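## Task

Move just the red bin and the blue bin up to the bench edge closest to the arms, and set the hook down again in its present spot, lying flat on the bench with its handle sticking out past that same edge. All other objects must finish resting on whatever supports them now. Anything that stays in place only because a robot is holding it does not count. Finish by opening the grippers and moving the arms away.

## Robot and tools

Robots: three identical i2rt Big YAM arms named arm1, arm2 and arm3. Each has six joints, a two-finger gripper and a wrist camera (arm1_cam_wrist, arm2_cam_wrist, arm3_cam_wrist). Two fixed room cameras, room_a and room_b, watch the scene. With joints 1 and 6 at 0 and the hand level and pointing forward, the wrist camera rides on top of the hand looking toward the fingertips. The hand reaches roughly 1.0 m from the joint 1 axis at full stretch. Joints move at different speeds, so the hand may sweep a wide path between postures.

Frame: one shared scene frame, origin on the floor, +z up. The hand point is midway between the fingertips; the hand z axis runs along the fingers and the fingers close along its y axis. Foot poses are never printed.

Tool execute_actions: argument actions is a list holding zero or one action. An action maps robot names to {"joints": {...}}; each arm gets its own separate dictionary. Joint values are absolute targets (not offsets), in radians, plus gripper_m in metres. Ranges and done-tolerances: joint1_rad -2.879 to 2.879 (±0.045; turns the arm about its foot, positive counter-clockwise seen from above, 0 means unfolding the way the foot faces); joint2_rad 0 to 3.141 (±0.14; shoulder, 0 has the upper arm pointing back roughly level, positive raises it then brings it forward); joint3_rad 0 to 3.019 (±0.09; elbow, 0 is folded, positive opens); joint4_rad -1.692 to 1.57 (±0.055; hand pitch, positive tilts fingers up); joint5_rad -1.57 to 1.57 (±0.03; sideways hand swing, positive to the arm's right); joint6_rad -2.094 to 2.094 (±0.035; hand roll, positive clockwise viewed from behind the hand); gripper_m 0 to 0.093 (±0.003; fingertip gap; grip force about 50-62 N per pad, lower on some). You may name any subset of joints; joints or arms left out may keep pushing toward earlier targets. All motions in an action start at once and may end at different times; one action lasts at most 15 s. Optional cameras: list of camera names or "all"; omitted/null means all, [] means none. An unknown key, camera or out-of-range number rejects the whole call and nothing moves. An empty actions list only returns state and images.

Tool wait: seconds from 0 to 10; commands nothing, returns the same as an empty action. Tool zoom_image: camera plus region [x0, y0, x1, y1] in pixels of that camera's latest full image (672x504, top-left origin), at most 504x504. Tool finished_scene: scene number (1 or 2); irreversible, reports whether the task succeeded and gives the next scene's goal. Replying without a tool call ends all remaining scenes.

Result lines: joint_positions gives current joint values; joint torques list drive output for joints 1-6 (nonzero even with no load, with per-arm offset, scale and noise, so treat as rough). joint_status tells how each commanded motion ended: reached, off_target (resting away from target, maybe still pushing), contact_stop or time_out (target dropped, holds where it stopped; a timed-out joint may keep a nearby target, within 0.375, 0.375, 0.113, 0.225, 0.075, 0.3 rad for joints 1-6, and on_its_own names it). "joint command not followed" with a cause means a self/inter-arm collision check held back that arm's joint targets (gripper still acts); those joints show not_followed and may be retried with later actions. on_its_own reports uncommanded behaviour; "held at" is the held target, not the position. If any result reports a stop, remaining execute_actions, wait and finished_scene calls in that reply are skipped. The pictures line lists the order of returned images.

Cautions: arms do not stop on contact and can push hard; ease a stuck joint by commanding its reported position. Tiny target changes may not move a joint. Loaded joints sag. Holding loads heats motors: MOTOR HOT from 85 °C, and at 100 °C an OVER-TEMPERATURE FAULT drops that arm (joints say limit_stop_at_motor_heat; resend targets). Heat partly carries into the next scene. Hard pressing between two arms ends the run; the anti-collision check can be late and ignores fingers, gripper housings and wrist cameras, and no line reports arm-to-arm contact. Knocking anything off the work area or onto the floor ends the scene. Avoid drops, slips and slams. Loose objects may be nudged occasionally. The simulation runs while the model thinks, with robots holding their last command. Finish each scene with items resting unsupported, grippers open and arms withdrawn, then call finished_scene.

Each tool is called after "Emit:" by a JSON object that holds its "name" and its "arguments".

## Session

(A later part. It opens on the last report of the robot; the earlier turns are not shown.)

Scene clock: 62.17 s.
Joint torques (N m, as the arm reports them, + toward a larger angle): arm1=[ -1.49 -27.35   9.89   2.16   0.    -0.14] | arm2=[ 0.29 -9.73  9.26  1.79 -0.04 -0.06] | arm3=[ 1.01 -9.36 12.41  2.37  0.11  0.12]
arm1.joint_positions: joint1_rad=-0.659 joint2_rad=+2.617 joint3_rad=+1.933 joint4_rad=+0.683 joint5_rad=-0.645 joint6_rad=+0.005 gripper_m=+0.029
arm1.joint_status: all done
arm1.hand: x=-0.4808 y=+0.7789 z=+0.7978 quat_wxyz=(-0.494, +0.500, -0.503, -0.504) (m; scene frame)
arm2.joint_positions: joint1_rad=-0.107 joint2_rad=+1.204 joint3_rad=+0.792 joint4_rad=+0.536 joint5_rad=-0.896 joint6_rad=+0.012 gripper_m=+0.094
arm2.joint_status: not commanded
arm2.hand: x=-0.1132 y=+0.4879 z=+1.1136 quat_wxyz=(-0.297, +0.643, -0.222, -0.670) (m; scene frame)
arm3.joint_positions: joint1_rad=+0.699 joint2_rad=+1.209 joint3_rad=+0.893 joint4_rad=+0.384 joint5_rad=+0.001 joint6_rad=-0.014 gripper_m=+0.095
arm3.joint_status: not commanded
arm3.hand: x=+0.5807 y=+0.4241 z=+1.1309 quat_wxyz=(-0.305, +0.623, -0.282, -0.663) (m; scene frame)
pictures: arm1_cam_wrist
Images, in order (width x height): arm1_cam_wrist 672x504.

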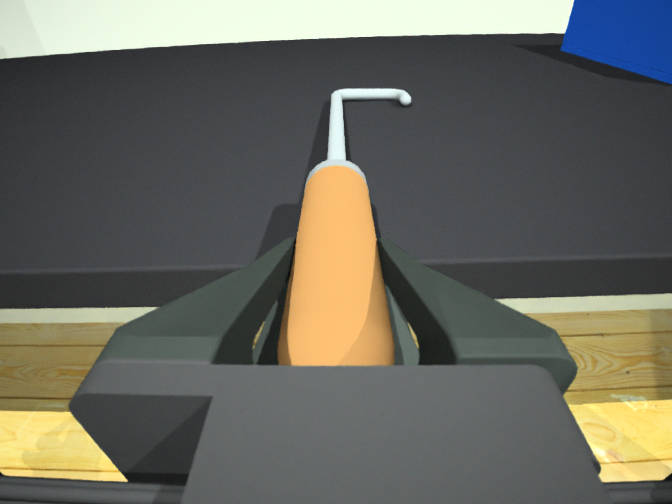

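Emit:
{"name": "execute_actions", "arguments": {"actions": [{"arm1":{"joints":{"gripper_m":0.093}}}], "cameras": []}}

Emit:
{"name": "execute_actions", "arguments": {"actions": [{"arm1":{"joints":{"joint2_rad":2.4}}}], "cameras": []}}

Emit:
{"name": "execute_actions", "arguments": {"actions": [{"arm1":{"joints":{"joint1_rad":0,"joint2_rad":1.2,"joint3_rad":0.8,"joint4_rad":0.5,"joint5_rad":0.8}}}], "cameras": []}}

Emit:
{"name": "execute_actions", "arguments": {"actions": [{"arm2":{"joints":{"joint1_rad":0.622,"joint2_rad":2.47,"joint3_rad":1.98,"joint4_rad":0.53,"joint5_rad":0.65}}}], "cameras": ["arm2_cam_wrist"]}}

Scene clock: 68.37 s.
Joint torques (N m, as the arm reports them, + toward a larger angle): arm1=[ -1.48 -27.87   9.92   2.2    0.    -0.14] | arm2=[  0.11 -10.02   9.28   1.74  -0.05  -0.07] | arm3=[ 0.7  -9.49 12.49  2.48  0.09  0.06]
arm1.joint_positions: joint1_rad=-0.659 joint2_rad=+2.616 joint3_rad=+1.933 joint4_rad=+0.683 joint5_rad=-0.645 joint6_rad=+0.005 gripper_m=+0.093
arm1.joint_status: all done
arm1.hand: x=-0.4807 y=+0.7790 z=+0.7988 quat_wxyz=(-0.494, +0.500, -0.502, -0.504) (m; scene frame)
arm2.joint_positions: joint1_rad=-0.107 joint2_rad=+1.204 joint3_rad=+0.792 joint4_rad=+0.536 joint5_rad=-0.896 joint6_rad=+0.012 gripper_m=+0.094
arm2.joint_status: not commanded
arm2.hand: x=-0.1132 y=+0.4879 z=+1.1136 quat_wxyz=(-0.297, +0.643, -0.222, -0.670) (m; scene frame)
arm3.joint_positions: joint1_rad=+0.699 joint2_rad=+1.209 joint3_rad=+0.893 joint4_rad=+0.384 joint5_rad=+0.001 joint6_rad=-0.014 gripper_m=+0.095
arm3.joint_status: not commanded
arm3.hand: x=+0.5807 y=+0.4241 z=+1.1309 quat_wxyz=(-0.305, +0.623, -0.282, -0.663) (m; scene frame)
pictures: none
No camera images: the call's "cameras" was empty. Leave "cameras" out to get every camera's image.

Scene clock: 69.73 s.
Joint torques (N m, as the arm reports them, + toward a larger angle): arm1=[ -1.48 -24.34  10.46   1.72   0.12  -0.12] | arm2=[-0.01 -9.99  9.23  1.73 -0.05 -0.09] | arm3=[ 0.93 -9.27 12.39  2.36  0.08  0.15]
arm1.joint_positions: joint1_rad=-0.659 joint2_rad=+2.386 joint3_rad=+1.938 joint4_rad=+0.694 joint5_rad=-0.645 joint6_rad=+0.005 gripper_m=+0.093
arm1.joint_status: all done
arm1.hand: x=-0.4779 y=+0.7816 z=+1.0057 quat_wxyz=(-0.577, +0.484, -0.412, -0.513) (m; scene frame)
arm2.joint_positions: joint1_rad=-0.107 joint2_rad=+1.204 joint3_rad=+0.792 joint4_rad=+0.536 joint5_rad=-0.896 joint6_rad=+0.012 gripper_m=+0.094
arm2.joint_status: not commanded
arm2.hand: x=-0.1132 y=+0.4879 z=+1.1136 quat_wxyz=(-0.297, +0.643, -0.222, -0.670) (m; scene frame)
arm3.joint_positions: joint1_rad=+0.699 joint2_rad=+1.209 joint3_rad=+0.893 joint4_rad=+0.384 joint5_rad=+0.001 joint6_rad=-0.014 gripper_m=+0.095
arm3.joint_status: not commanded
arm3.hand: x=+0.5807 y=+0.4241 z=+1.1309 quat_wxyz=(-0.305, +0.623, -0.282, -0.663) (m; scene frame)
pictures: none
No camera images: the call's "cameras" was empty. Leave "cameras" out to get every camera's image.

Scene clock: 71.43 s.
Joint torques (N m, as the arm reports them, + toward a larger angle): arm1=[-0.89 -9.66 10.09  1.57  0.12 -0.14] | arm2=[ 0.19 -9.81  9.27  1.74 -0.05 -0.05] | arm3=[ 1.02 -8.92 12.32  2.26  0.1   0.12]
arm1.joint_positions: joint1_rad=-0.009 joint2_rad=+1.208 joint3_rad=+0.786 joint4_rad=+0.499 joint5_rad=+0.798 joint6_rad=+0.005 gripper_m=+0.093
arm1.joint_status: all done
arm1.hand: x=-0.8090 y=+0.4974 z=+1.1487 quat_wxyz=(-0.660, +0.243, -0.646, -0.297) (m; scene frame)
arm2.joint_positions: joint1_rad=-0.107 joint2_rad=+1.204 joint3_rad=+0.792 joint4_rad=+0.536 joint5_rad=-0.896 joint6_rad=+0.012 gripper_m=+0.094
arm2.joint_status: not commanded
arm2.hand: x=-0.1132 y=+0.4879 z=+1.1136 quat_wxyz=(-0.297, +0.643, -0.222, -0.670) (m; scene frame)
arm3.joint_positions: joint1_rad=+0.699 joint2_rad=+1.209 joint3_rad=+0.893 joint4_rad=+0.384 joint5_rad=+0.001 joint6_rad=-0.014 gripper_m=+0.095
arm3.joint_status: not commanded
arm3.hand: x=+0.5807 y=+0.4241 z=+1.1309 quat_wxyz=(-0.305, +0.623, -0.282, -0.663) (m; scene frame)
pictures: none
No camera images: the call's "cameras" was empty. Leave "cameras" out to get every camera's image.

Scene clock: 73.50 s.
Joint torques (N m, as the arm reports them, + toward a larger angle): arm1=[-0.84 -9.67 10.07  1.56  0.12 -0.14] | arm2=[ -0.05 -29.38  12.45   1.44   0.18  -0.07] | arm3=[ 1.21 -9.56 12.32  2.35  0.1   0.09]
arm1.joint_positions: joint1_rad=-0.009 joint2_rad=+1.208 joint3_rad=+0.786 joint4_rad=+0.499 joint5_rad=+0.798 joint6_rad=+0.005 gripper_m=+0.093
arm1.joint_status: not commanded
arm1.hand: x=-0.8090 y=+0.4974 z=+1.1487 quat_wxyz=(-0.660, +0.243, -0.646, -0.297) (m; scene frame)
arm2.joint_positions: joint1_rad=+0.616 joint2_rad=+2.475 joint3_rad=+1.924 joint4_rad=+0.528 joint5_rad=+0.646 joint6_rad=+0.011 gripper_m=+0.094
arm2.joint_status: all done
arm2.hand: x=-0.4734 y=+0.7796 z=+0.8412 quat_wxyz=(-0.497, +0.505, -0.504, -0.493) (m; scene frame)
arm3.joint_positions: joint1_rad=+0.699 joint2_rad=+1.209 joint3_rad=+0.893 joint4_rad=+0.384 joint5_rad=+0.001 joint6_rad=-0.014 gripper_m=+0.095
arm3.joint_status: not commanded
arm3.hand: x=+0.5807 y=+0.4241 z=+1.1309 quat_wxyz=(-0.305, +0.623, -0.282, -0.663) (m; scene frame)
pictures: arm2_cam_wrist
Images, in order (width x height): arm2_cam_wrist 672x504.

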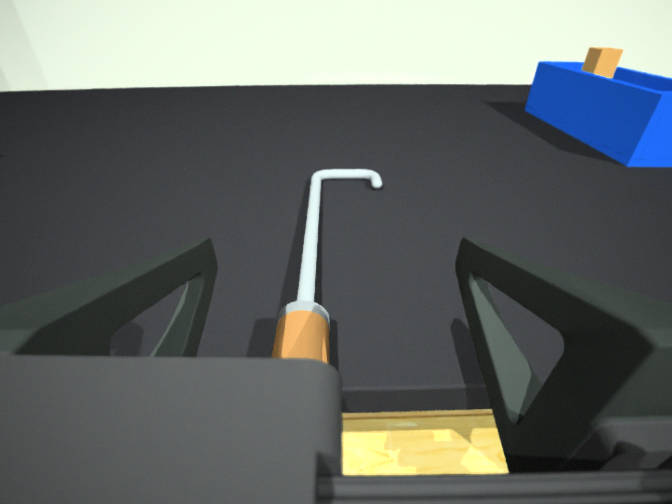

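Emit:
{"name": "execute_actions", "arguments": {"actions": [{"arm2":{"joints":{"joint1_rad":0.648,"joint2_rad":2.565,"joint4_rad":0.62,"joint5_rad":0.67}}}], "cameras": ["arm2_cam_wrist"]}}

Scene clock: 76.50 s.
Joint torques (N m, as the arm reports them, + toward a larger angle): arm1=[-0.81 -9.67 10.07  1.56  0.12 -0.14] | arm2=[ -0.15 -29.05  11.39   1.85   0.2   -0.07] | arm3=[ 0.48 -9.44 12.56  2.16  0.13  0.1 ]
arm1.joint_positions: joint1_rad=-0.009 joint2_rad=+1.208 joint3_rad=+0.786 joint4_rad=+0.499 joint5_rad=+0.798 joint6_rad=+0.005 gripper_m=+0.093
arm1.joint_status: not commanded
arm1.hand: x=-0.8090 y=+0.4974 z=+1.1487 quat_wxyz=(-0.660, +0.243, -0.646, -0.297) (m; scene frame)
arm2.joint_positions: joint1_rad=+0.646 joint2_rad=+2.565 joint3_rad=+1.933 joint4_rad=+0.607 joint5_rad=+0.666 joint6_rad=+0.011 gripper_m=+0.094
arm2.joint_status: all done
arm2.hand: x=-0.4916 y=+0.7639 z=+0.7840 quat_wxyz=(-0.495, +0.509, -0.501, -0.495) (m; scene frame)
arm3.joint_positions: joint1_rad=+0.699 joint2_rad=+1.209 joint3_rad=+0.893 joint4_rad=+0.384 joint5_rad=+0.001 joint6_rad=-0.014 gripper_m=+0.095
arm3.joint_status: not commanded
arm3.hand: x=+0.5807 y=+0.4241 z=+1.1309 quat_wxyz=(-0.305, +0.623, -0.282, -0.663) (m; scene frame)
pictures: arm2_cam_wrist
Images, in order (width x height): arm2_cam_wrist 672x504.

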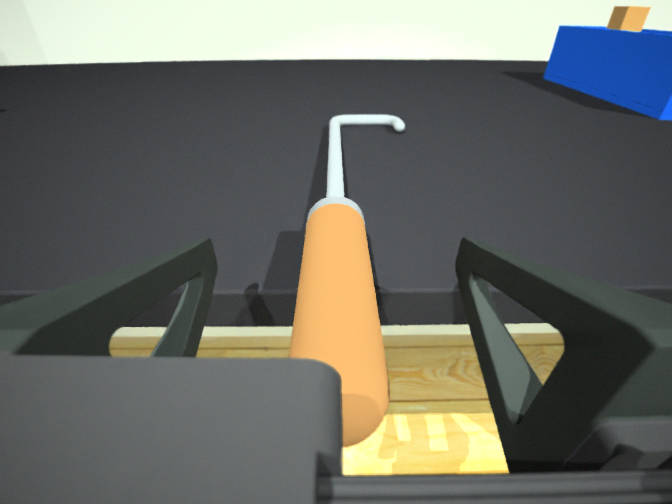

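Emit:
{"name": "execute_actions", "arguments": {"actions": [{"arm2":{"joints":{"joint4_rad":0.545}}}], "cameras": ["arm2_cam_wrist"]}}

Emit:
{"name": "execute_actions", "arguments": {"actions": [{"arm2":{"joints":{"gripper_m":0}}}], "cameras": []}}

Emit:
{"name": "execute_actions", "arguments": {"actions": [{"arm2":{"joints":{"joint2_rad":2.46,"joint4_rad":0.6,"joint6_rad":1.57}}}], "cameras": ["arm2_cam_wrist"]}}

Emit:
{"name": "execute_actions", "arguments": {"actions": [{"arm2":{"joints":{"joint2_rad":2.2,"joint3_rad":1.9,"joint4_rad":0.48}}}], "cameras": ["arm2_cam_wrist"]}}

Scene clock: 82.80 s.
Joint torques (N m, as the arm reports them, + toward a larger angle): arm1=[-0.84 -9.67 10.06  1.56  0.12 -0.14] | arm2=[ -0.44 -29.12  11.34   1.16   0.2   -0.07] | arm3=[ 0.66 -9.57 12.53  2.44  0.1   0.1 ]
arm1.joint_positions: joint1_rad=-0.009 joint2_rad=+1.208 joint3_rad=+0.786 joint4_rad=+0.499 joint5_rad=+0.798 joint6_rad=+0.005 gripper_m=+0.093
arm1.joint_status: not commanded
arm1.hand: x=-0.8090 y=+0.4974 z=+1.1487 quat_wxyz=(-0.660, +0.243, -0.646, -0.297) (m; scene frame)
arm2.joint_positions: joint1_rad=+0.646 joint2_rad=+2.565 joint3_rad=+1.933 joint4_rad=+0.552 joint5_rad=+0.666 joint6_rad=+0.011 gripper_m=+0.094
arm2.joint_status: all done
arm2.hand: x=-0.4912 y=+0.7634 z=+0.7725 quat_wxyz=(-0.492, +0.528, -0.503, -0.476) (m; scene frame)
arm3.joint_positions: joint1_rad=+0.699 joint2_rad=+1.209 joint3_rad=+0.893 joint4_rad=+0.384 joint5_rad=+0.001 joint6_rad=-0.014 gripper_m=+0.095
arm3.joint_status: not commanded
arm3.hand: x=+0.5807 y=+0.4241 z=+1.1309 quat_wxyz=(-0.305, +0.623, -0.282, -0.663) (m; scene frame)
pictures: arm2_cam_wrist
Images, in order (width x height): arm2_cam_wrist 672x504.

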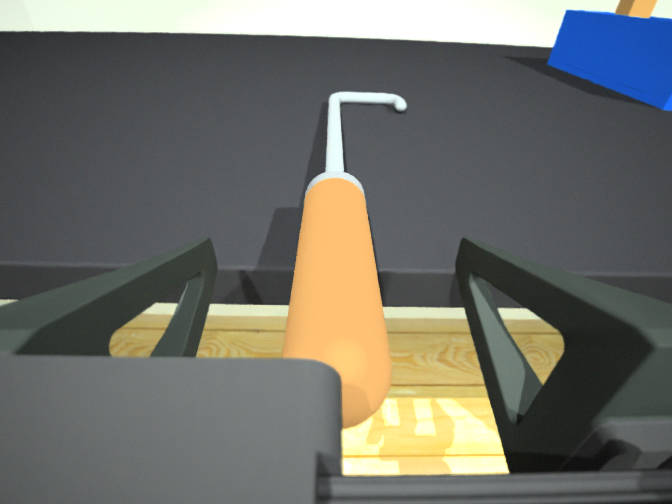

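Scene clock: 83.53 s.
Joint torques (N m, as the arm reports them, + toward a larger angle): arm1=[-0.82 -9.67 10.06  1.56  0.12 -0.14] | arm2=[ -0.3  -29.16  11.32   1.17   0.21  -0.06] | arm3=[ 0.6  -9.81 12.31  2.27  0.1   0.08]
arm1.joint_positions: joint1_rad=-0.009 joint2_rad=+1.208 joint3_rad=+0.786 joint4_rad=+0.499 joint5_rad=+0.798 joint6_rad=+0.005 gripper_m=+0.093
arm1.joint_status: not commanded
arm1.hand: x=-0.8090 y=+0.4974 z=+1.1487 quat_wxyz=(-0.660, +0.243, -0.646, -0.297) (m; scene frame)
arm2.joint_positions: joint1_rad=+0.646 joint2_rad=+2.565 joint3_rad=+1.933 joint4_rad=+0.551 joint5_rad=+0.666 joint6_rad=+0.010 gripper_m=+0.029
arm2.joint_status: gripper_m off_target (ended at +0.029, target +0.000)
arm2.hand: x=-0.4912 y=+0.7634 z=+0.7724 quat_wxyz=(-0.492, +0.528, -0.503, -0.475) (m; scene frame)
arm3.joint_positions: joint1_rad=+0.699 joint2_rad=+1.209 joint3_rad=+0.893 joint4_rad=+0.384 joint5_rad=+0.001 joint6_rad=-0.014 gripper_m=+0.095
arm3.joint_status: not commanded
arm3.hand: x=+0.5807 y=+0.4241 z=+1.1309 quat_wxyz=(-0.305, +0.623, -0.282, -0.663) (m; scene frame)
pictures: none
No camera images: the call's "cameras" was empty. Leave "cameras" out to get every camera's image.

Scene clock: 85.70 s.
Joint torques (N m, as the arm reports them, + toward a larger angle): arm1=[-0.81 -9.65 10.06  1.56  0.12 -0.14] | arm2=[ -0.28 -32.53  11.53   2.52   0.08   0.17] | arm3=[ 1.25 -9.72 12.45  2.33  0.11  0.11]
arm1.joint_positions: joint1_rad=-0.009 joint2_rad=+1.208 joint3_rad=+0.786 joint4_rad=+0.499 joint5_rad=+0.798 joint6_rad=+0.005 gripper_m=+0.093
arm1.joint_status: not commanded
arm1.hand: x=-0.8090 y=+0.4974 z=+1.1487 quat_wxyz=(-0.660, +0.243, -0.646, -0.297) (m; scene frame)
arm2.joint_positions: joint1_rad=+0.646 joint2_rad=+2.498 joint3_rad=+1.933 joint4_rad=+0.567 joint5_rad=+0.669 joint6_rad=+1.548 gripper_m=+0.029
arm2.joint_status: all done
arm2.hand: x=-0.4935 y=+0.7668 z=+0.8345 quat_wxyz=(-0.006, +0.010, -0.706, -0.708) (m; scene frame)
arm3.joint_positions: joint1_rad=+0.699 joint2_rad=+1.209 joint3_rad=+0.893 joint4_rad=+0.384 joint5_rad=+0.001 joint6_rad=-0.014 gripper_m=+0.095
arm3.joint_status: not commanded
arm3.hand: x=+0.5807 y=+0.4241 z=+1.1309 quat_wxyz=(-0.305, +0.623, -0.282, -0.663) (m; scene frame)
pictures: arm2_cam_wrist
Images, in order (width x height): arm2_cam_wrist 672x504.

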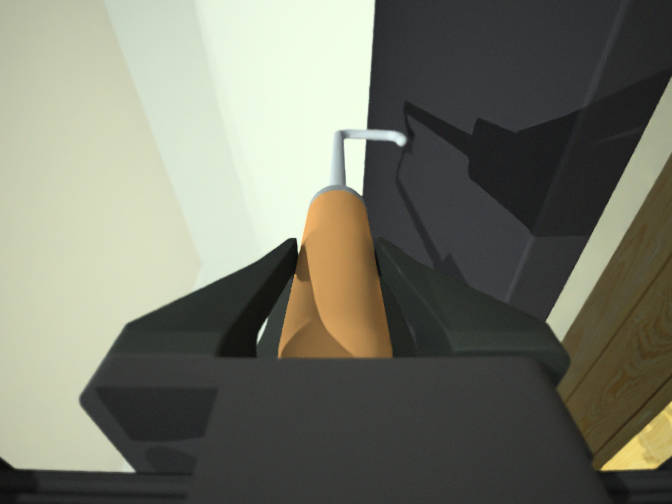

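Scene clock: 87.27 s.
Joint torques (N m, as the arm reports them, + toward a larger angle): arm1=[-0.81 -9.62 10.07  1.56  0.12 -0.14] | arm2=[ -0.1  -30.6   10.96   2.16   0.     0.08] | arm3=[ 0.43 -9.22 12.52  2.18  0.07  0.13]
arm1.joint_positions: joint1_rad=-0.009 joint2_rad=+1.208 joint3_rad=+0.786 joint4_rad=+0.499 joint5_rad=+0.798 joint6_rad=+0.005 gripper_m=+0.093
arm1.joint_status: not commanded
arm1.hand: x=-0.8090 y=+0.4974 z=+1.1487 quat_wxyz=(-0.660, +0.243, -0.646, -0.297) (m; scene frame)
arm2.joint_positions: joint1_rad=+0.646 joint2_rad=+2.241 joint3_rad=+1.872 joint4_rad=+0.453 joint5_rad=+0.669 joint6_rad=+1.553 gripper_m=+0.029
arm2.joint_status: all done
arm2.hand: x=-0.4796 y=+0.7494 z=+1.0002 quat_wxyz=(+0.013, -0.010, -0.683, -0.730) (m; scene frame)
arm3.joint_positions: joint1_rad=+0.699 joint2_rad=+1.209 joint3_rad=+0.893 joint4_rad=+0.384 joint5_rad=+0.001 joint6_rad=-0.014 gripper_m=+0.095
arm3.joint_status: not commanded
arm3.hand: x=+0.5807 y=+0.4241 z=+1.1309 quat_wxyz=(-0.305, +0.623, -0.282, -0.663) (m; scene frame)
pictures: arm2_cam_wrist
Images, in order (width x height): arm2_cam_wrist 672x504.

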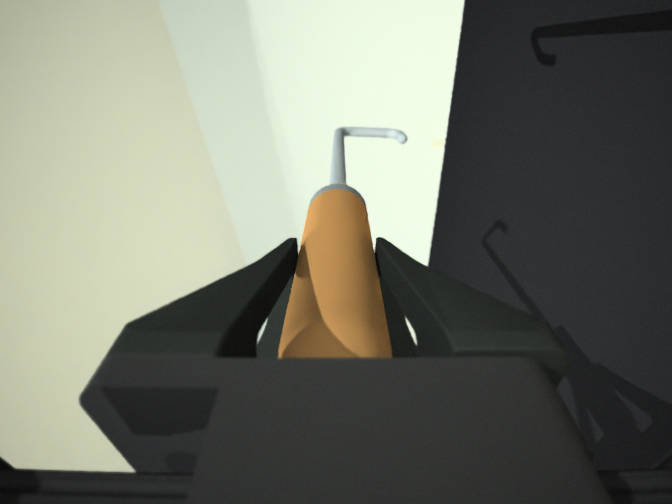

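Emit:
{"name": "execute_actions", "arguments": {"actions": [{"arm2":{"joints":{"joint1_rad":-0.04,"joint5_rad":0.08,"joint2_rad":2.25}}}], "cameras": ["arm2_cam_wrist","arm3_cam_wrist","room_a"]}}

Scene clock: 91.53 s.
Joint torques (N m, as the arm reports them, + toward a larger angle): arm1=[-0.83 -9.68 10.06  1.56  0.12 -0.14] | arm2=[ -0.13 -32.    10.95   2.62   0.02   0.08] | arm3=[  0.89 -10.03  12.32   2.34   0.11   0.09]
arm1.joint_positions: joint1_rad=-0.009 joint2_rad=+1.208 joint3_rad=+0.786 joint4_rad=+0.499 joint5_rad=+0.798 joint6_rad=+0.005 gripper_m=+0.093
arm1.joint_status: not commanded
arm1.hand: x=-0.8090 y=+0.4974 z=+1.1487 quat_wxyz=(-0.660, +0.243, -0.646, -0.297) (m; scene frame)
arm2.joint_positions: joint1_rad=-0.049 joint2_rad=+2.296 joint3_rad=+1.872 joint4_rad=+0.449 joint5_rad=+0.081 joint6_rad=+1.554 gripper_m=+0.029
arm2.joint_status: all done
arm2.hand: x=+0.0156 y=+0.9160 z=+0.9531 quat_wxyz=(-0.042, -0.029, -0.698, -0.714) (m; scene frame)
arm3.joint_positions: joint1_rad=+0.699 joint2_rad=+1.209 joint3_rad=+0.893 joint4_rad=+0.384 joint5_rad=+0.001 joint6_rad=-0.014 gripper_m=+0.095
arm3.joint_status: not commanded
arm3.hand: x=+0.5807 y=+0.4241 z=+1.1309 quat_wxyz=(-0.305, +0.623, -0.282, -0.663) (m; scene frame)
pictures: arm2_cam_wrist, arm3_cam_wrist, room_a
Images, in order (width x height): arm2_cam_wrist 672x504, arm3_cam_wrist 672x504, room_a 672x504.

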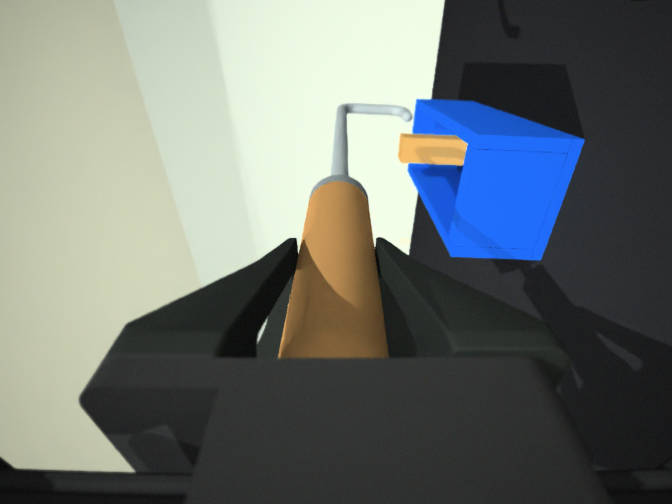

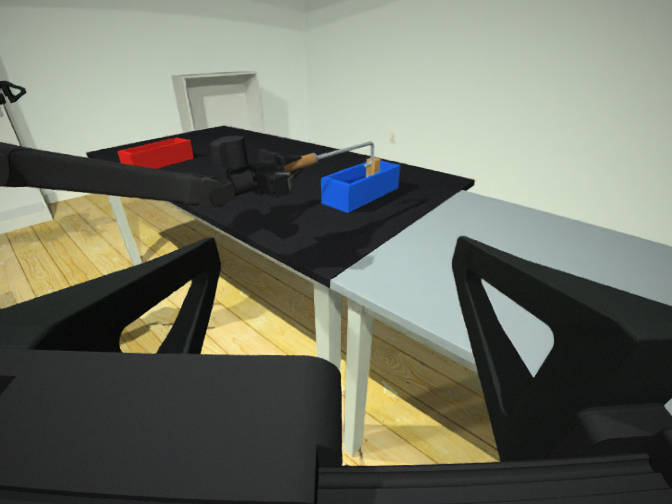

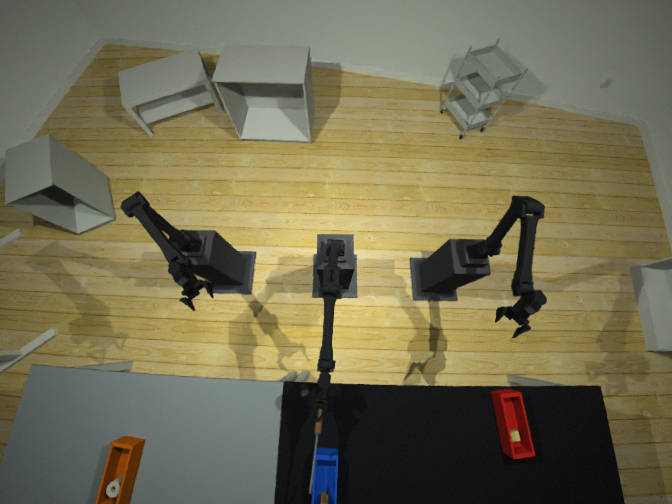

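Shift ~6.5 cm left.

Emit:
{"name": "execute_actions", "arguments": {"actions": [{"arm2":{"joints":{"joint5_rad":-0.075}}}], "cameras": ["arm2_cam_wrist"]}}

Emit:
{"name": "execute_actions", "arguments": {"actions": [{"arm2":{"joints":{"joint2_rad":2.27,"joint3_rad":1.79,"joint4_rad":0.52}}}], "cameras": ["arm2_cam_wrist","arm3_cam_wrist"]}}

Scene clock: 94.80 s.
Joint torques (N m, as the arm reports them, + toward a larger angle): arm1=[-0.82 -9.67 10.07  1.56  0.12 -0.14] | arm2=[ -0.26 -32.08  10.96   2.59  -0.01   0.07] | arm3=[ 0.93 -9.35 12.34  2.41  0.07  0.1 ]
arm1.joint_positions: joint1_rad=-0.009 joint2_rad=+1.208 joint3_rad=+0.786 joint4_rad=+0.499 joint5_rad=+0.798 joint6_rad=+0.005 gripper_m=+0.093
arm1.joint_status: not commanded
arm1.hand: x=-0.8090 y=+0.4974 z=+1.1487 quat_wxyz=(-0.660, +0.243, -0.646, -0.297) (m; scene frame)
arm2.joint_positions: joint1_rad=-0.042 joint2_rad=+2.296 joint3_rad=+1.872 joint4_rad=+0.449 joint5_rad=-0.073 joint6_rad=+1.554 gripper_m=+0.029
arm2.joint_status: all done
arm2.hand: x=-0.0168 y=+0.9167 z=+0.9531 quat_wxyz=(+0.014, +0.028, -0.698, -0.715) (m; scene frame)
arm3.joint_positions: joint1_rad=+0.699 joint2_rad=+1.209 joint3_rad=+0.893 joint4_rad=+0.384 joint5_rad=+0.001 joint6_rad=-0.014 gripper_m=+0.095
arm3.joint_status: not commanded
arm3.hand: x=+0.5807 y=+0.4241 z=+1.1309 quat_wxyz=(-0.305, +0.623, -0.282, -0.663) (m; scene frame)
pictures: arm2_cam_wrist
Images, in order (width x height): arm2_cam_wrist 672x504.

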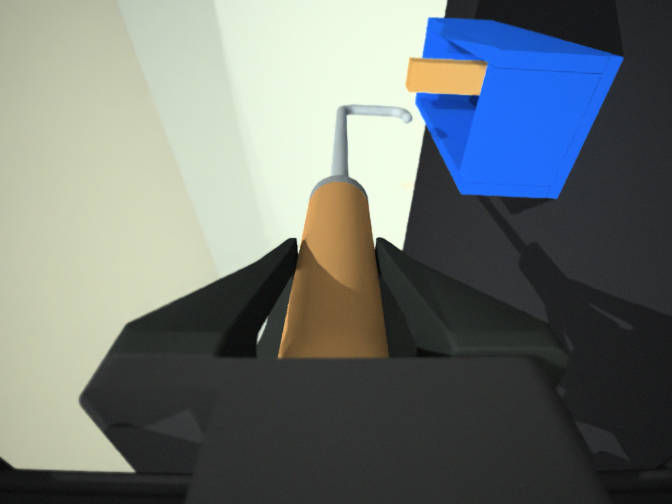

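Scene clock: 95.77 s.
Joint torques (N m, as the arm reports them, + toward a larger angle): arm1=[-0.79 -9.67 10.07  1.55  0.12 -0.14] | arm2=[ -0.14 -32.34  10.04   2.93  -0.01   0.11] | arm3=[ 0.61 -9.22 12.33  2.44  0.12  0.11]
arm1.joint_positions: joint1_rad=-0.009 joint2_rad=+1.208 joint3_rad=+0.786 joint4_rad=+0.499 joint5_rad=+0.798 joint6_rad=+0.005 gripper_m=+0.093
arm1.joint_status: not commanded
arm1.hand: x=-0.8090 y=+0.4974 z=+1.1487 quat_wxyz=(-0.660, +0.243, -0.646, -0.297) (m; scene frame)
arm2.joint_positions: joint1_rad=-0.042 joint2_rad=+2.320 joint3_rad=+1.768 joint4_rad=+0.479 joint5_rad=-0.073 joint6_rad=+1.554 gripper_m=+0.029
arm2.joint_status: all done
arm2.hand: x=-0.0169 y=+0.8988 z=+0.8791 quat_wxyz=(+0.016, +0.027, -0.732, -0.681) (m; scene frame)
arm3.joint_positions: joint1_rad=+0.699 joint2_rad=+1.209 joint3_rad=+0.893 joint4_rad=+0.384 joint5_rad=+0.001 joint6_rad=-0.014 gripper_m=+0.095
arm3.joint_status: not commanded
arm3.hand: x=+0.5807 y=+0.4241 z=+1.1309 quat_wxyz=(-0.305, +0.623, -0.282, -0.663) (m; scene frame)
pictures: arm2_cam_wrist, arm3_cam_wrist
Images, in order (width x height): arm2_cam_wrist 672x504, arm3_cam_wrist 672x504.

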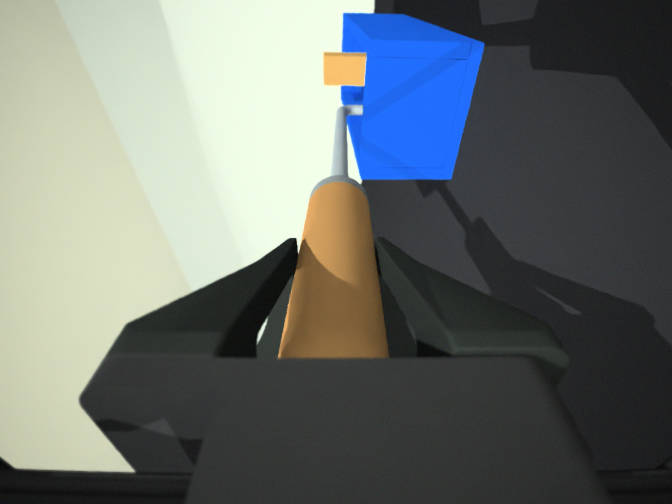

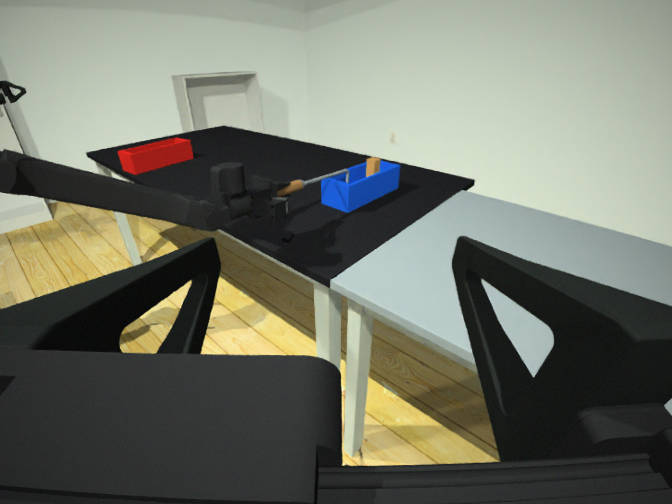

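Emit:
{"name": "execute_actions", "arguments": {"actions": [{"arm2":{"joints":{"joint2_rad":2.135,"joint3_rad":1.5,"joint4_rad":0.67,"joint5_rad":-0.045}}}], "cameras": []}}

Emit:
{"name": "execute_actions", "arguments": {"actions": [{"arm2":{"joints":{"joint2_rad":1.99,"joint3_rad":1.22,"joint4_rad":0.8}}}], "cameras": []}}

Emit:
{"name": "execute_actions", "arguments": {"actions": [{"arm2":{"joints":{"joint2_rad":1.845,"joint3_rad":0.94,"joint4_rad":0.93}}}], "cameras": []}}

Emit:
{"name": "execute_actions", "arguments": {"actions": [{"arm2":{"joints":{"joint2_rad":1.695,"joint3_rad":0.67,"joint4_rad":1.045}}}], "cameras": ["arm2_cam_wrist","arm3_cam_wrist"]}}

Scene clock: 101.43 s.
Joint torques (N m, as the arm reports them, + toward a larger angle): arm1=[-0.81 -9.67 10.07  1.56  0.12 -0.14] | arm2=[ -0.23 -27.73   8.75   3.09   0.05   0.07] | arm3=[ 1.14 -9.33 12.55  2.13  0.1   0.11]
arm1.joint_positions: joint1_rad=-0.009 joint2_rad=+1.208 joint3_rad=+0.786 joint4_rad=+0.499 joint5_rad=+0.798 joint6_rad=+0.005 gripper_m=+0.093
arm1.joint_status: not commanded
arm1.hand: x=-0.8090 y=+0.4974 z=+1.1487 quat_wxyz=(-0.660, +0.243, -0.646, -0.297) (m; scene frame)
arm2.joint_positions: joint1_rad=-0.042 joint2_rad=+2.168 joint3_rad=+1.488 joint4_rad=+0.627 joint5_rad=-0.045 joint6_rad=+1.554 gripper_m=+0.029
arm2.joint_status: all done
arm2.hand: x=-0.0130 y=+0.8324 z=+0.8876 quat_wxyz=(+0.005, +0.017, -0.726, -0.688) (m; scene frame)
arm3.joint_positions: joint1_rad=+0.699 joint2_rad=+1.209 joint3_rad=+0.893 joint4_rad=+0.384 joint5_rad=+0.001 joint6_rad=-0.014 gripper_m=+0.095
arm3.joint_status: not commanded
arm3.hand: x=+0.5807 y=+0.4241 z=+1.1309 quat_wxyz=(-0.305, +0.623, -0.282, -0.663) (m; scene frame)
pictures: none
No camera images: the call's "cameras" was empty. Leave "cameras" out to get every camera's image.

Scene clock: 102.47 s.
Joint torques (N m, as the arm reports them, + toward a larger angle): arm1=[-0.82 -9.64 10.06  1.56  0.12 -0.14] | arm2=[ -0.41 -24.82   7.85   3.09   0.05   0.1 ] | arm3=[ 1.03 -9.16 12.2   2.31  0.11  0.12]
arm1.joint_positions: joint1_rad=-0.009 joint2_rad=+1.208 joint3_rad=+0.786 joint4_rad=+0.499 joint5_rad=+0.798 joint6_rad=+0.005 gripper_m=+0.093
arm1.joint_status: not commanded
arm1.hand: x=-0.8090 y=+0.4974 z=+1.1487 quat_wxyz=(-0.660, +0.243, -0.646, -0.297) (m; scene frame)
arm2.joint_positions: joint1_rad=-0.042 joint2_rad=+2.026 joint3_rad=+1.210 joint4_rad=+0.755 joint5_rad=-0.045 joint6_rad=+1.554 gripper_m=+0.029
arm2.joint_status: all done
arm2.hand: x=-0.0141 y=+0.7556 z=+0.8833 quat_wxyz=(+0.005, +0.017, -0.728, -0.685) (m; scene frame)
arm3.joint_positions: joint1_rad=+0.699 joint2_rad=+1.209 joint3_rad=+0.893 joint4_rad=+0.384 joint5_rad=+0.001 joint6_rad=-0.014 gripper_m=+0.095
arm3.joint_status: not commanded
arm3.hand: x=+0.5807 y=+0.4241 z=+1.1309 quat_wxyz=(-0.305, +0.623, -0.282, -0.663) (m; scene frame)
pictures: none
No camera images: the call's "cameras" was empty. Leave "cameras" out to get every camera's image.

Scene clock: 103.47 s.
Joint torques (N m, as the arm reports them, + toward a larger angle): arm1=[-0.83 -9.65 10.07  1.56  0.12 -0.14] | arm2=[ -0.73 -20.97   7.15   3.1    0.05   0.09] | arm3=[ 0.7  -9.27 12.52  2.33  0.08  0.09]
arm1.joint_positions: joint1_rad=-0.009 joint2_rad=+1.208 joint3_rad=+0.786 joint4_rad=+0.499 joint5_rad=+0.798 joint6_rad=+0.005 gripper_m=+0.093
arm1.joint_status: not commanded
arm1.hand: x=-0.8090 y=+0.4974 z=+1.1487 quat_wxyz=(-0.660, +0.243, -0.646, -0.297) (m; scene frame)
arm2.joint_positions: joint1_rad=-0.042 joint2_rad=+1.872 joint3_rad=+0.930 joint4_rad=+0.886 joint5_rad=-0.045 joint6_rad=+1.554 gripper_m=+0.029
arm2.joint_status: all done
arm2.hand: x=-0.0153 y=+0.6682 z=+0.8847 quat_wxyz=(+0.005, +0.017, -0.727, -0.687) (m; scene frame)
arm3.joint_positions: joint1_rad=+0.699 joint2_rad=+1.209 joint3_rad=+0.893 joint4_rad=+0.384 joint5_rad=+0.001 joint6_rad=-0.014 gripper_m=+0.095
arm3.joint_status: not commanded
arm3.hand: x=+0.5807 y=+0.4241 z=+1.1309 quat_wxyz=(-0.305, +0.623, -0.282, -0.663) (m; scene frame)
pictures: none
No camera images: the call's "cameras" was empty. Leave "cameras" out to get every camera's image.

Scene clock: 104.43 s.
Joint torques (N m, as the arm reports them, + toward a larger angle): arm1=[-0.83 -9.65 10.07  1.56  0.12 -0.14] | arm2=[ -0.23 -16.08   6.24   3.21   0.04   0.09] | arm3=[ 0.87 -9.73 12.38  2.3   0.08  0.11]
arm1.joint_positions: joint1_rad=-0.009 joint2_rad=+1.208 joint3_rad=+0.786 joint4_rad=+0.499 joint5_rad=+0.798 joint6_rad=+0.005 gripper_m=+0.093
arm1.joint_status: not commanded
arm1.hand: x=-0.8090 y=+0.4974 z=+1.1487 quat_wxyz=(-0.660, +0.243, -0.646, -0.297) (m; scene frame)
arm2.joint_positions: joint1_rad=-0.042 joint2_rad=+1.719 joint3_rad=+0.660 joint4_rad=+1.000 joint5_rad=-0.045 joint6_rad=+1.554 gripper_m=+0.029
arm2.joint_status: all done
arm2.hand: x=-0.0165 y=+0.5765 z=+0.8835 quat_wxyz=(+0.005, +0.017, -0.727, -0.686) (m; scene frame)
arm3.joint_positions: joint1_rad=+0.699 joint2_rad=+1.209 joint3_rad=+0.893 joint4_rad=+0.384 joint5_rad=+0.001 joint6_rad=-0.014 gripper_m=+0.095
arm3.joint_status: not commanded
arm3.hand: x=+0.5807 y=+0.4241 z=+1.1309 quat_wxyz=(-0.305, +0.623, -0.282, -0.663) (m; scene frame)
pictures: arm2_cam_wrist, arm3_cam_wrist
Images, in order (width x height): arm2_cam_wrist 672x504, arm3_cam_wrist 672x504.

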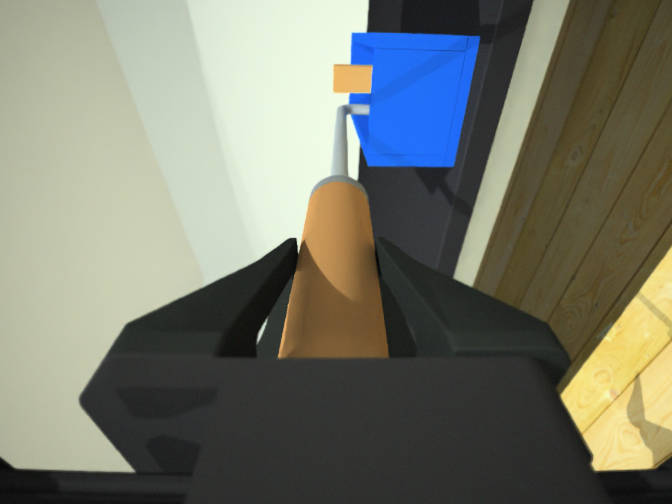

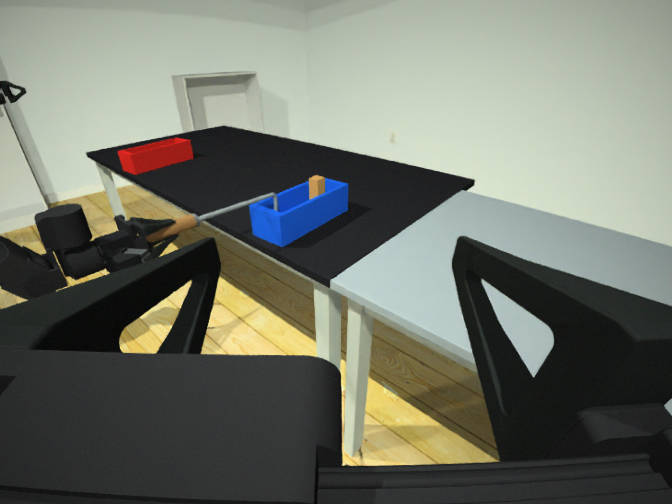

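A little closer, then return.

Emit:
{"name": "execute_actions", "arguments": {"actions": [{"arm2":{"joints":{"joint3_rad":0.625,"joint4_rad":1.09}}}], "cameras": ["arm2_cam_wrist"]}}

Emit:
{"name": "execute_actions", "arguments": {"actions": [{"arm2":{"joints":{"joint3_rad":0.78,"joint4_rad":1.33}}}], "cameras": []}}

Emit:
{"name": "execute_actions", "arguments": {"actions": [{"arm2":{"joints":{"joint1_rad":0.648,"joint5_rad":0.67,"joint2_rad":2.3,"joint3_rad":2.05,"joint4_rad":0.55}}}], "cameras": []}}

Emit:
{"name": "execute_actions", "arguments": {"actions": [{"arm2":{"joints":{"joint6_rad":0,"joint2_rad":2.41,"joint3_rad":1.96}}}], "cameras": ["arm2_cam_wrist"]}}

Scene clock: 108.90 s.
Joint torques (N m, as the arm reports them, + toward a larger angle): arm1=[-0.84 -9.66 10.07  1.55  0.12 -0.14] | arm2=[ -0.26 -15.89   5.96   3.29   0.06   0.1 ] | arm3=[ 1.47 -9.33 12.39  2.25  0.08  0.1 ]
arm1.joint_positions: joint1_rad=-0.009 joint2_rad=+1.208 joint3_rad=+0.786 joint4_rad=+0.499 joint5_rad=+0.798 joint6_rad=+0.005 gripper_m=+0.093
arm1.joint_status: not commanded
arm1.hand: x=-0.8090 y=+0.4974 z=+1.1487 quat_wxyz=(-0.660, +0.243, -0.646, -0.297) (m; scene frame)
arm2.joint_positions: joint1_rad=-0.042 joint2_rad=+1.719 joint3_rad=+0.616 joint4_rad=+1.039 joint5_rad=-0.045 joint6_rad=+1.554 gripper_m=+0.029
arm2.joint_status: all done
arm2.hand: x=-0.0167 y=+0.5616 z=+0.8744 quat_wxyz=(+0.005, +0.017, -0.729, -0.684) (m; scene frame)
arm3.joint_positions: joint1_rad=+0.699 joint2_rad=+1.209 joint3_rad=+0.893 joint4_rad=+0.384 joint5_rad=+0.001 joint6_rad=-0.014 gripper_m=+0.095
arm3.joint_status: not commanded
arm3.hand: x=+0.5807 y=+0.4241 z=+1.1309 quat_wxyz=(-0.305, +0.623, -0.282, -0.663) (m; scene frame)
pictures: arm2_cam_wrist
Images, in order (width x height): arm2_cam_wrist 672x504.

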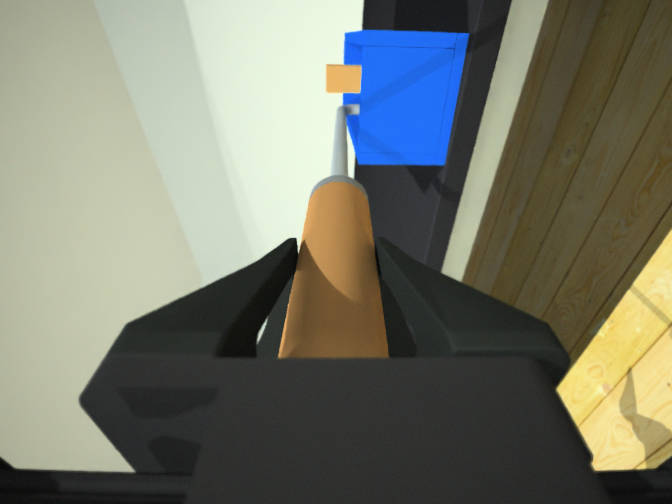

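Scene clock: 109.97 s.
Joint torques (N m, as the arm reports them, + toward a larger angle): arm1=[-0.83 -9.67 10.07  1.56  0.12 -0.14] | arm2=[ -0.23 -16.83   9.84   2.79   0.04   0.1 ] | arm3=[ 0.87 -9.46 12.26  2.31  0.12  0.08]
arm1.joint_positions: joint1_rad=-0.009 joint2_rad=+1.208 joint3_rad=+0.786 joint4_rad=+0.499 joint5_rad=+0.798 joint6_rad=+0.005 gripper_m=+0.093
arm1.joint_status: not commanded
arm1.hand: x=-0.8090 y=+0.4974 z=+1.1487 quat_wxyz=(-0.660, +0.243, -0.646, -0.297) (m; scene frame)
arm2.joint_positions: joint1_rad=-0.042 joint2_rad=+1.721 joint3_rad=+0.726 joint4_rad=+1.290 joint5_rad=-0.045 joint6_rad=+1.554 gripper_m=+0.029
arm2.joint_status: all done
arm2.hand: x=-0.0165 y=+0.5880 z=+0.9817 quat_wxyz=(+0.001, +0.020, -0.595, -0.803) (m; scene frame)
arm3.joint_positions: joint1_rad=+0.699 joint2_rad=+1.209 joint3_rad=+0.893 joint4_rad=+0.384 joint5_rad=+0.001 joint6_rad=-0.014 gripper_m=+0.095
arm3.joint_status: not commanded
arm3.hand: x=+0.5807 y=+0.4241 z=+1.1309 quat_wxyz=(-0.305, +0.623, -0.282, -0.663) (m; scene frame)
pictures: none
No camera images: the call's "cameras" was empty. Leave "cameras" out to get every camera's image.

Scene clock: 112.27 s.
Joint torques (N m, as the arm reports them, + toward a larger angle): arm1=[-0.83 -9.64 10.07  1.56  0.12 -0.14] | arm2=[ -0.24 -31.14  14.71   2.25  -0.26   0.04] | arm3=[ 1.39 -9.62 12.47  2.29  0.1   0.11]
arm1.joint_positions: joint1_rad=-0.009 joint2_rad=+1.208 joint3_rad=+0.786 joint4_rad=+0.499 joint5_rad=+0.798 joint6_rad=+0.005 gripper_m=+0.093
arm1.joint_status: not commanded
arm1.hand: x=-0.8090 y=+0.4974 z=+1.1487 quat_wxyz=(-0.660, +0.243, -0.646, -0.297) (m; scene frame)
arm2.joint_positions: joint1_rad=+0.643 joint2_rad=+2.330 joint3_rad=+1.969 joint4_rad=+0.523 joint5_rad=+0.675 joint6_rad=+1.559 gripper_m=+0.029
arm2.joint_status: all done
arm2.hand: x=-0.4897 y=+0.7666 z=+0.9923 quat_wxyz=(+0.029, -0.033, -0.660, -0.750) (m; scene frame)
arm3.joint_positions: joint1_rad=+0.699 joint2_rad=+1.209 joint3_rad=+0.893 joint4_rad=+0.384 joint5_rad=+0.001 joint6_rad=-0.014 gripper_m=+0.095
arm3.joint_status: not commanded
arm3.hand: x=+0.5807 y=+0.4241 z=+1.1309 quat_wxyz=(-0.305, +0.623, -0.282, -0.663) (m; scene frame)
pictures: none
No camera images: the call's "cameras" was empty. Leave "cameras" out to get every camera's image.

Scene clock: 114.40 s.
Joint torques (N m, as the arm reports them, + toward a larger angle): arm1=[-0.82 -9.64 10.07  1.56  0.12 -0.14] | arm2=[ -0.32 -33.75  10.35   2.47   0.05  -0.1 ] | arm3=[ 1.32 -9.44 12.64  2.32  0.08  0.1 ]
arm1.joint_positions: joint1_rad=-0.009 joint2_rad=+1.208 joint3_rad=+0.786 joint4_rad=+0.499 joint5_rad=+0.798 joint6_rad=+0.005 gripper_m=+0.093
arm1.joint_status: not commanded
arm1.hand: x=-0.8090 y=+0.4974 z=+1.1487 quat_wxyz=(-0.660, +0.243, -0.646, -0.297) (m; scene frame)
arm2.joint_positions: joint1_rad=+0.644 joint2_rad=+2.465 joint3_rad=+1.933 joint4_rad=+0.518 joint5_rad=+0.670 joint6_rad=+0.016 gripper_m=+0.029
arm2.joint_status: all done
arm2.hand: x=-0.4922 y=+0.7682 z=+0.8527 quat_wxyz=(-0.495, +0.502, -0.504, -0.499) (m; scene frame)
arm3.joint_positions: joint1_rad=+0.699 joint2_rad=+1.209 joint3_rad=+0.893 joint4_rad=+0.384 joint5_rad=+0.001 joint6_rad=-0.014 gripper_m=+0.095
arm3.joint_status: not commanded
arm3.hand: x=+0.5807 y=+0.4241 z=+1.1309 quat_wxyz=(-0.305, +0.623, -0.282, -0.663) (m; scene frame)
pictures: arm2_cam_wrist
Images, in order (width x height): arm2_cam_wrist 672x504.

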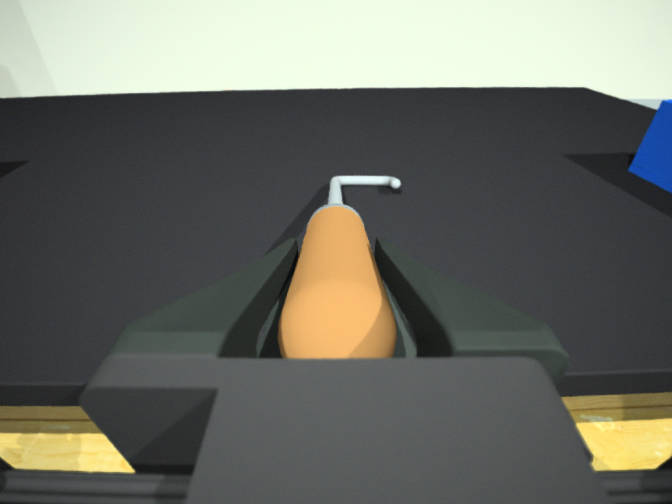

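Emit:
{"name": "execute_actions", "arguments": {"actions": [{"arm2":{"joints":{"joint2_rad":2.555,"joint4_rad":0.59}}}], "cameras": ["arm2_cam_wrist"]}}

Emit:
{"name": "execute_actions", "arguments": {"actions": [{"arm2":{"joints":{"gripper_m":0.093}}}], "cameras": []}}

Emit:
{"name": "execute_actions", "arguments": {"actions": [{"arm2":{"joints":{"joint2_rad":2.4}}}], "cameras": []}}

Emit:
{"name": "execute_actions", "arguments": {"actions": [{"arm2":{"joints":{"joint1_rad":0,"joint2_rad":1.2,"joint3_rad":0.8,"joint5_rad":-0.8}}}], "cameras": []}}

Emit:
{"name": "execute_actions", "arguments": {"actions": [{"arm1":{"joints":{"joint1_rad":-0.66,"joint5_rad":-0.646,"joint2_rad":2.5,"joint3_rad":1.97,"joint4_rad":0.6}}}], "cameras": []}}

Emit:
{"name": "execute_actions", "arguments": {"actions": [{"arm1":{"joints":{"joint2_rad":2.61,"joint4_rad":0.695}}}], "cameras": ["arm1_cam_wrist"]}}

Scene clock: 122.13 s.
Joint torques (N m, as the arm reports them, + toward a larger angle): arm1=[-0.81 -9.66 10.07  1.56  0.12 -0.14] | arm2=[ -0.1  -30.04  10.06   1.84   0.08  -0.03] | arm3=[ 1.23 -9.85 12.41  2.41  0.09  0.09]
arm1.joint_positions: joint1_rad=-0.009 joint2_rad=+1.208 joint3_rad=+0.786 joint4_rad=+0.499 joint5_rad=+0.798 joint6_rad=+0.005 gripper_m=+0.093
arm1.joint_status: not commanded
arm1.hand: x=-0.8090 y=+0.4974 z=+1.1487 quat_wxyz=(-0.660, +0.243, -0.646, -0.297) (m; scene frame)
arm2.joint_positions: joint1_rad=+0.644 joint2_rad=+2.566 joint3_rad=+1.933 joint4_rad=+0.577 joint5_rad=+0.670 joint6_rad=+0.008 gripper_m=+0.029
arm2.joint_status: all done
arm2.hand: x=-0.4892 y=+0.7645 z=+0.7767 quat_wxyz=(-0.495, +0.519, -0.503, -0.482) (m; scene frame)
arm3.joint_positions: joint1_rad=+0.699 joint2_rad=+1.209 joint3_rad=+0.893 joint4_rad=+0.384 joint5_rad=+0.001 joint6_rad=-0.014 gripper_m=+0.095
arm3.joint_status: not commanded
arm3.hand: x=+0.5807 y=+0.4241 z=+1.1309 quat_wxyz=(-0.305, +0.623, -0.282, -0.663) (m; scene frame)
pictures: arm2_cam_wrist
Images, in order (width x height): arm2_cam_wrist 672x504.

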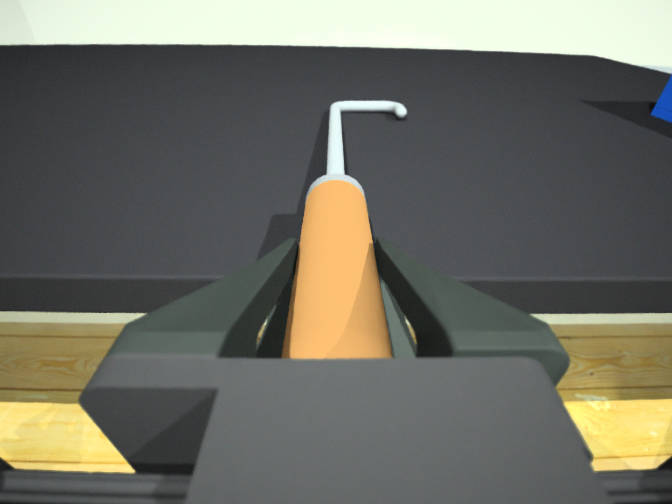

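Scene clock: 122.83 s.
Joint torques (N m, as the arm reports them, + toward a larger angle): arm1=[-0.81 -9.64 10.06  1.55  0.12 -0.14] | arm2=[  0.42 -29.92   9.87   1.73   0.07  -0.02] | arm3=[ 1.29 -9.06 12.43  2.21  0.1   0.09]
arm1.joint_positions: joint1_rad=-0.009 joint2_rad=+1.208 joint3_rad=+0.786 joint4_rad=+0.499 joint5_rad=+0.798 joint6_rad=+0.005 gripper_m=+0.093
arm1.joint_status: not commanded
arm1.hand: x=-0.8090 y=+0.4974 z=+1.1487 quat_wxyz=(-0.660, +0.243, -0.646, -0.297) (m; scene frame)
arm2.joint_positions: joint1_rad=+0.644 joint2_rad=+2.566 joint3_rad=+1.933 joint4_rad=+0.577 joint5_rad=+0.670 joint6_rad=+0.008 gripper_m=+0.093
arm2.joint_status: all done
arm2.hand: x=-0.4892 y=+0.7645 z=+0.7767 quat_wxyz=(-0.495, +0.519, -0.503, -0.482) (m; scene frame)
arm3.joint_positions: joint1_rad=+0.699 joint2_rad=+1.209 joint3_rad=+0.893 joint4_rad=+0.384 joint5_rad=+0.001 joint6_rad=-0.014 gripper_m=+0.095
arm3.joint_status: not commanded
arm3.hand: x=+0.5807 y=+0.4241 z=+1.1309 quat_wxyz=(-0.305, +0.623, -0.282, -0.663) (m; scene frame)
pictures: none
No camera images: the call's "cameras" was empty. Leave "cameras" out to get every camera's image.

Scene clock: 124.20 s.
Joint torques (N m, as the arm reports them, + toward a larger angle): arm1=[-0.85 -9.65 10.07  1.56  0.12 -0.14] | arm2=[ -0.16 -27.73  10.59   1.57  -0.02  -0.05] | arm3=[ 1.29 -9.82 12.36  2.4   0.11  0.05]
arm1.joint_positions: joint1_rad=-0.009 joint2_rad=+1.208 joint3_rad=+0.786 joint4_rad=+0.499 joint5_rad=+0.798 joint6_rad=+0.005 gripper_m=+0.093
arm1.joint_status: not commanded
arm1.hand: x=-0.8090 y=+0.4974 z=+1.1487 quat_wxyz=(-0.660, +0.243, -0.646, -0.297) (m; scene frame)
arm2.joint_positions: joint1_rad=+0.644 joint2_rad=+2.389 joint3_rad=+1.933 joint4_rad=+0.586 joint5_rad=+0.670 joint6_rad=+0.008 gripper_m=+0.093
arm2.joint_status: all done
arm2.hand: x=-0.4905 y=+0.7659 z=+0.9339 quat_wxyz=(-0.502, +0.452, -0.495, -0.547) (m; scene frame)
arm3.joint_positions: joint1_rad=+0.699 joint2_rad=+1.209 joint3_rad=+0.893 joint4_rad=+0.384 joint5_rad=+0.001 joint6_rad=-0.014 gripper_m=+0.095
arm3.joint_status: not commanded
arm3.hand: x=+0.5807 y=+0.4241 z=+1.1309 quat_wxyz=(-0.305, +0.623, -0.282, -0.663) (m; scene frame)
pictures: none
No camera images: the call's "cameras" was empty. Leave "cameras" out to get every camera's image.

Scene clock: 125.90 s.
Joint torques (N m, as the arm reports them, + toward a larger angle): arm1=[-0.85 -9.65 10.05  1.56  0.12 -0.14] | arm2=[-1.47 -9.87  8.29  1.27 -0.02 -0.02] | arm3=[ 0.69 -9.52 12.66  2.31  0.08  0.13]
arm1.joint_positions: joint1_rad=-0.009 joint2_rad=+1.208 joint3_rad=+0.786 joint4_rad=+0.499 joint5_rad=+0.798 joint6_rad=+0.005 gripper_m=+0.093
arm1.joint_status: not commanded
arm1.hand: x=-0.8090 y=+0.4974 z=+1.1487 quat_wxyz=(-0.660, +0.243, -0.646, -0.297) (m; scene frame)
arm2.joint_positions: joint1_rad=+0.011 joint2_rad=+1.205 joint3_rad=+0.806 joint4_rad=+0.589 joint5_rad=-0.795 joint6_rad=+0.008 gripper_m=+0.093
arm2.joint_status: all done
arm2.hand: x=-0.1593 y=+0.4868 z=+1.1325 quat_wxyz=(-0.312, +0.630, -0.194, -0.684) (m; scene frame)
arm3.joint_positions: joint1_rad=+0.699 joint2_rad=+1.209 joint3_rad=+0.893 joint4_rad=+0.384 joint5_rad=+0.001 joint6_rad=-0.014 gripper_m=+0.095
arm3.joint_status: not commanded
arm3.hand: x=+0.5807 y=+0.4241 z=+1.1309 quat_wxyz=(-0.305, +0.623, -0.282, -0.663) (m; scene frame)
pictures: none
No camera images: the call's "cameras" was empty. Leave "cameras" out to get every camera's image.

Scene clock: 127.87 s.
Joint torques (N m, as the arm reports them, + toward a larger angle): arm1=[ -2.07 -27.36  11.84   1.95  -0.04  -0.14] | arm2=[ -1.23 -10.21   8.27   1.32  -0.01  -0.03] | arm3=[  0.36 -10.07  12.38   2.38   0.1    0.07]
arm1.joint_positions: joint1_rad=-0.654 joint2_rad=+2.524 joint3_rad=+1.923 joint4_rad=+0.589 joint5_rad=-0.644 joint6_rad=+0.005 gripper_m=+0.093
arm1.joint_status: all done
arm1.hand: x=-0.4809 y=+0.7857 z=+0.8543 quat_wxyz=(-0.489, +0.501, -0.505, -0.504) (m; scene frame)
arm2.joint_positions: joint1_rad=+0.011 joint2_rad=+1.205 joint3_rad=+0.806 joint4_rad=+0.589 joint5_rad=-0.795 joint6_rad=+0.008 gripper_m=+0.093
arm2.joint_status: not commanded
arm2.hand: x=-0.1593 y=+0.4868 z=+1.1325 quat_wxyz=(-0.312, +0.630, -0.194, -0.684) (m; scene frame)
arm3.joint_positions: joint1_rad=+0.699 joint2_rad=+1.209 joint3_rad=+0.893 joint4_rad=+0.384 joint5_rad=+0.001 joint6_rad=-0.014 gripper_m=+0.095
arm3.joint_status: not commanded
arm3.hand: x=+0.5807 y=+0.4241 z=+1.1309 quat_wxyz=(-0.305, +0.623, -0.282, -0.663) (m; scene frame)
pictures: none
No camera images: the call's "cameras" was empty. Leave "cameras" out to get every camera's image.

Scene clock: 129.00 s.
Joint torques (N m, as the arm reports them, + toward a larger angle): arm1=[ -2.12 -25.73  10.72   2.18  -0.04  -0.14] | arm2=[ -1.15 -10.24   8.25   1.25  -0.02  -0.02] | arm3=[ 1.21 -9.47 12.38  2.44  0.1   0.13]
arm1.joint_positions: joint1_rad=-0.654 joint2_rad=+2.610 joint3_rad=+1.932 joint4_rad=+0.679 joint5_rad=-0.644 joint6_rad=+0.005 gripper_m=+0.093
arm1.joint_status: all done
arm1.hand: x=-0.4840 y=+0.7817 z=+0.8029 quat_wxyz=(-0.494, +0.500, -0.501, -0.505) (m; scene frame)
arm2.joint_positions: joint1_rad=+0.011 joint2_rad=+1.205 joint3_rad=+0.806 joint4_rad=+0.589 joint5_rad=-0.795 joint6_rad=+0.008 gripper_m=+0.093
arm2.joint_status: not commanded
arm2.hand: x=-0.1593 y=+0.4868 z=+1.1325 quat_wxyz=(-0.312, +0.630, -0.194, -0.684) (m; scene frame)
arm3.joint_positions: joint1_rad=+0.699 joint2_rad=+1.209 joint3_rad=+0.893 joint4_rad=+0.384 joint5_rad=+0.001 joint6_rad=-0.014 gripper_m=+0.095
arm3.joint_status: not commanded
arm3.hand: x=+0.5807 y=+0.4241 z=+1.1309 quat_wxyz=(-0.305, +0.623, -0.282, -0.663) (m; scene frame)
pictures: arm1_cam_wrist
Images, in order (width x height): arm1_cam_wrist 672x504.

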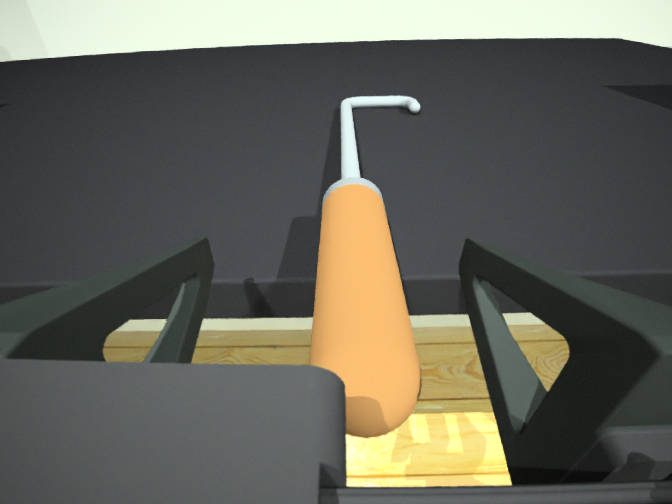

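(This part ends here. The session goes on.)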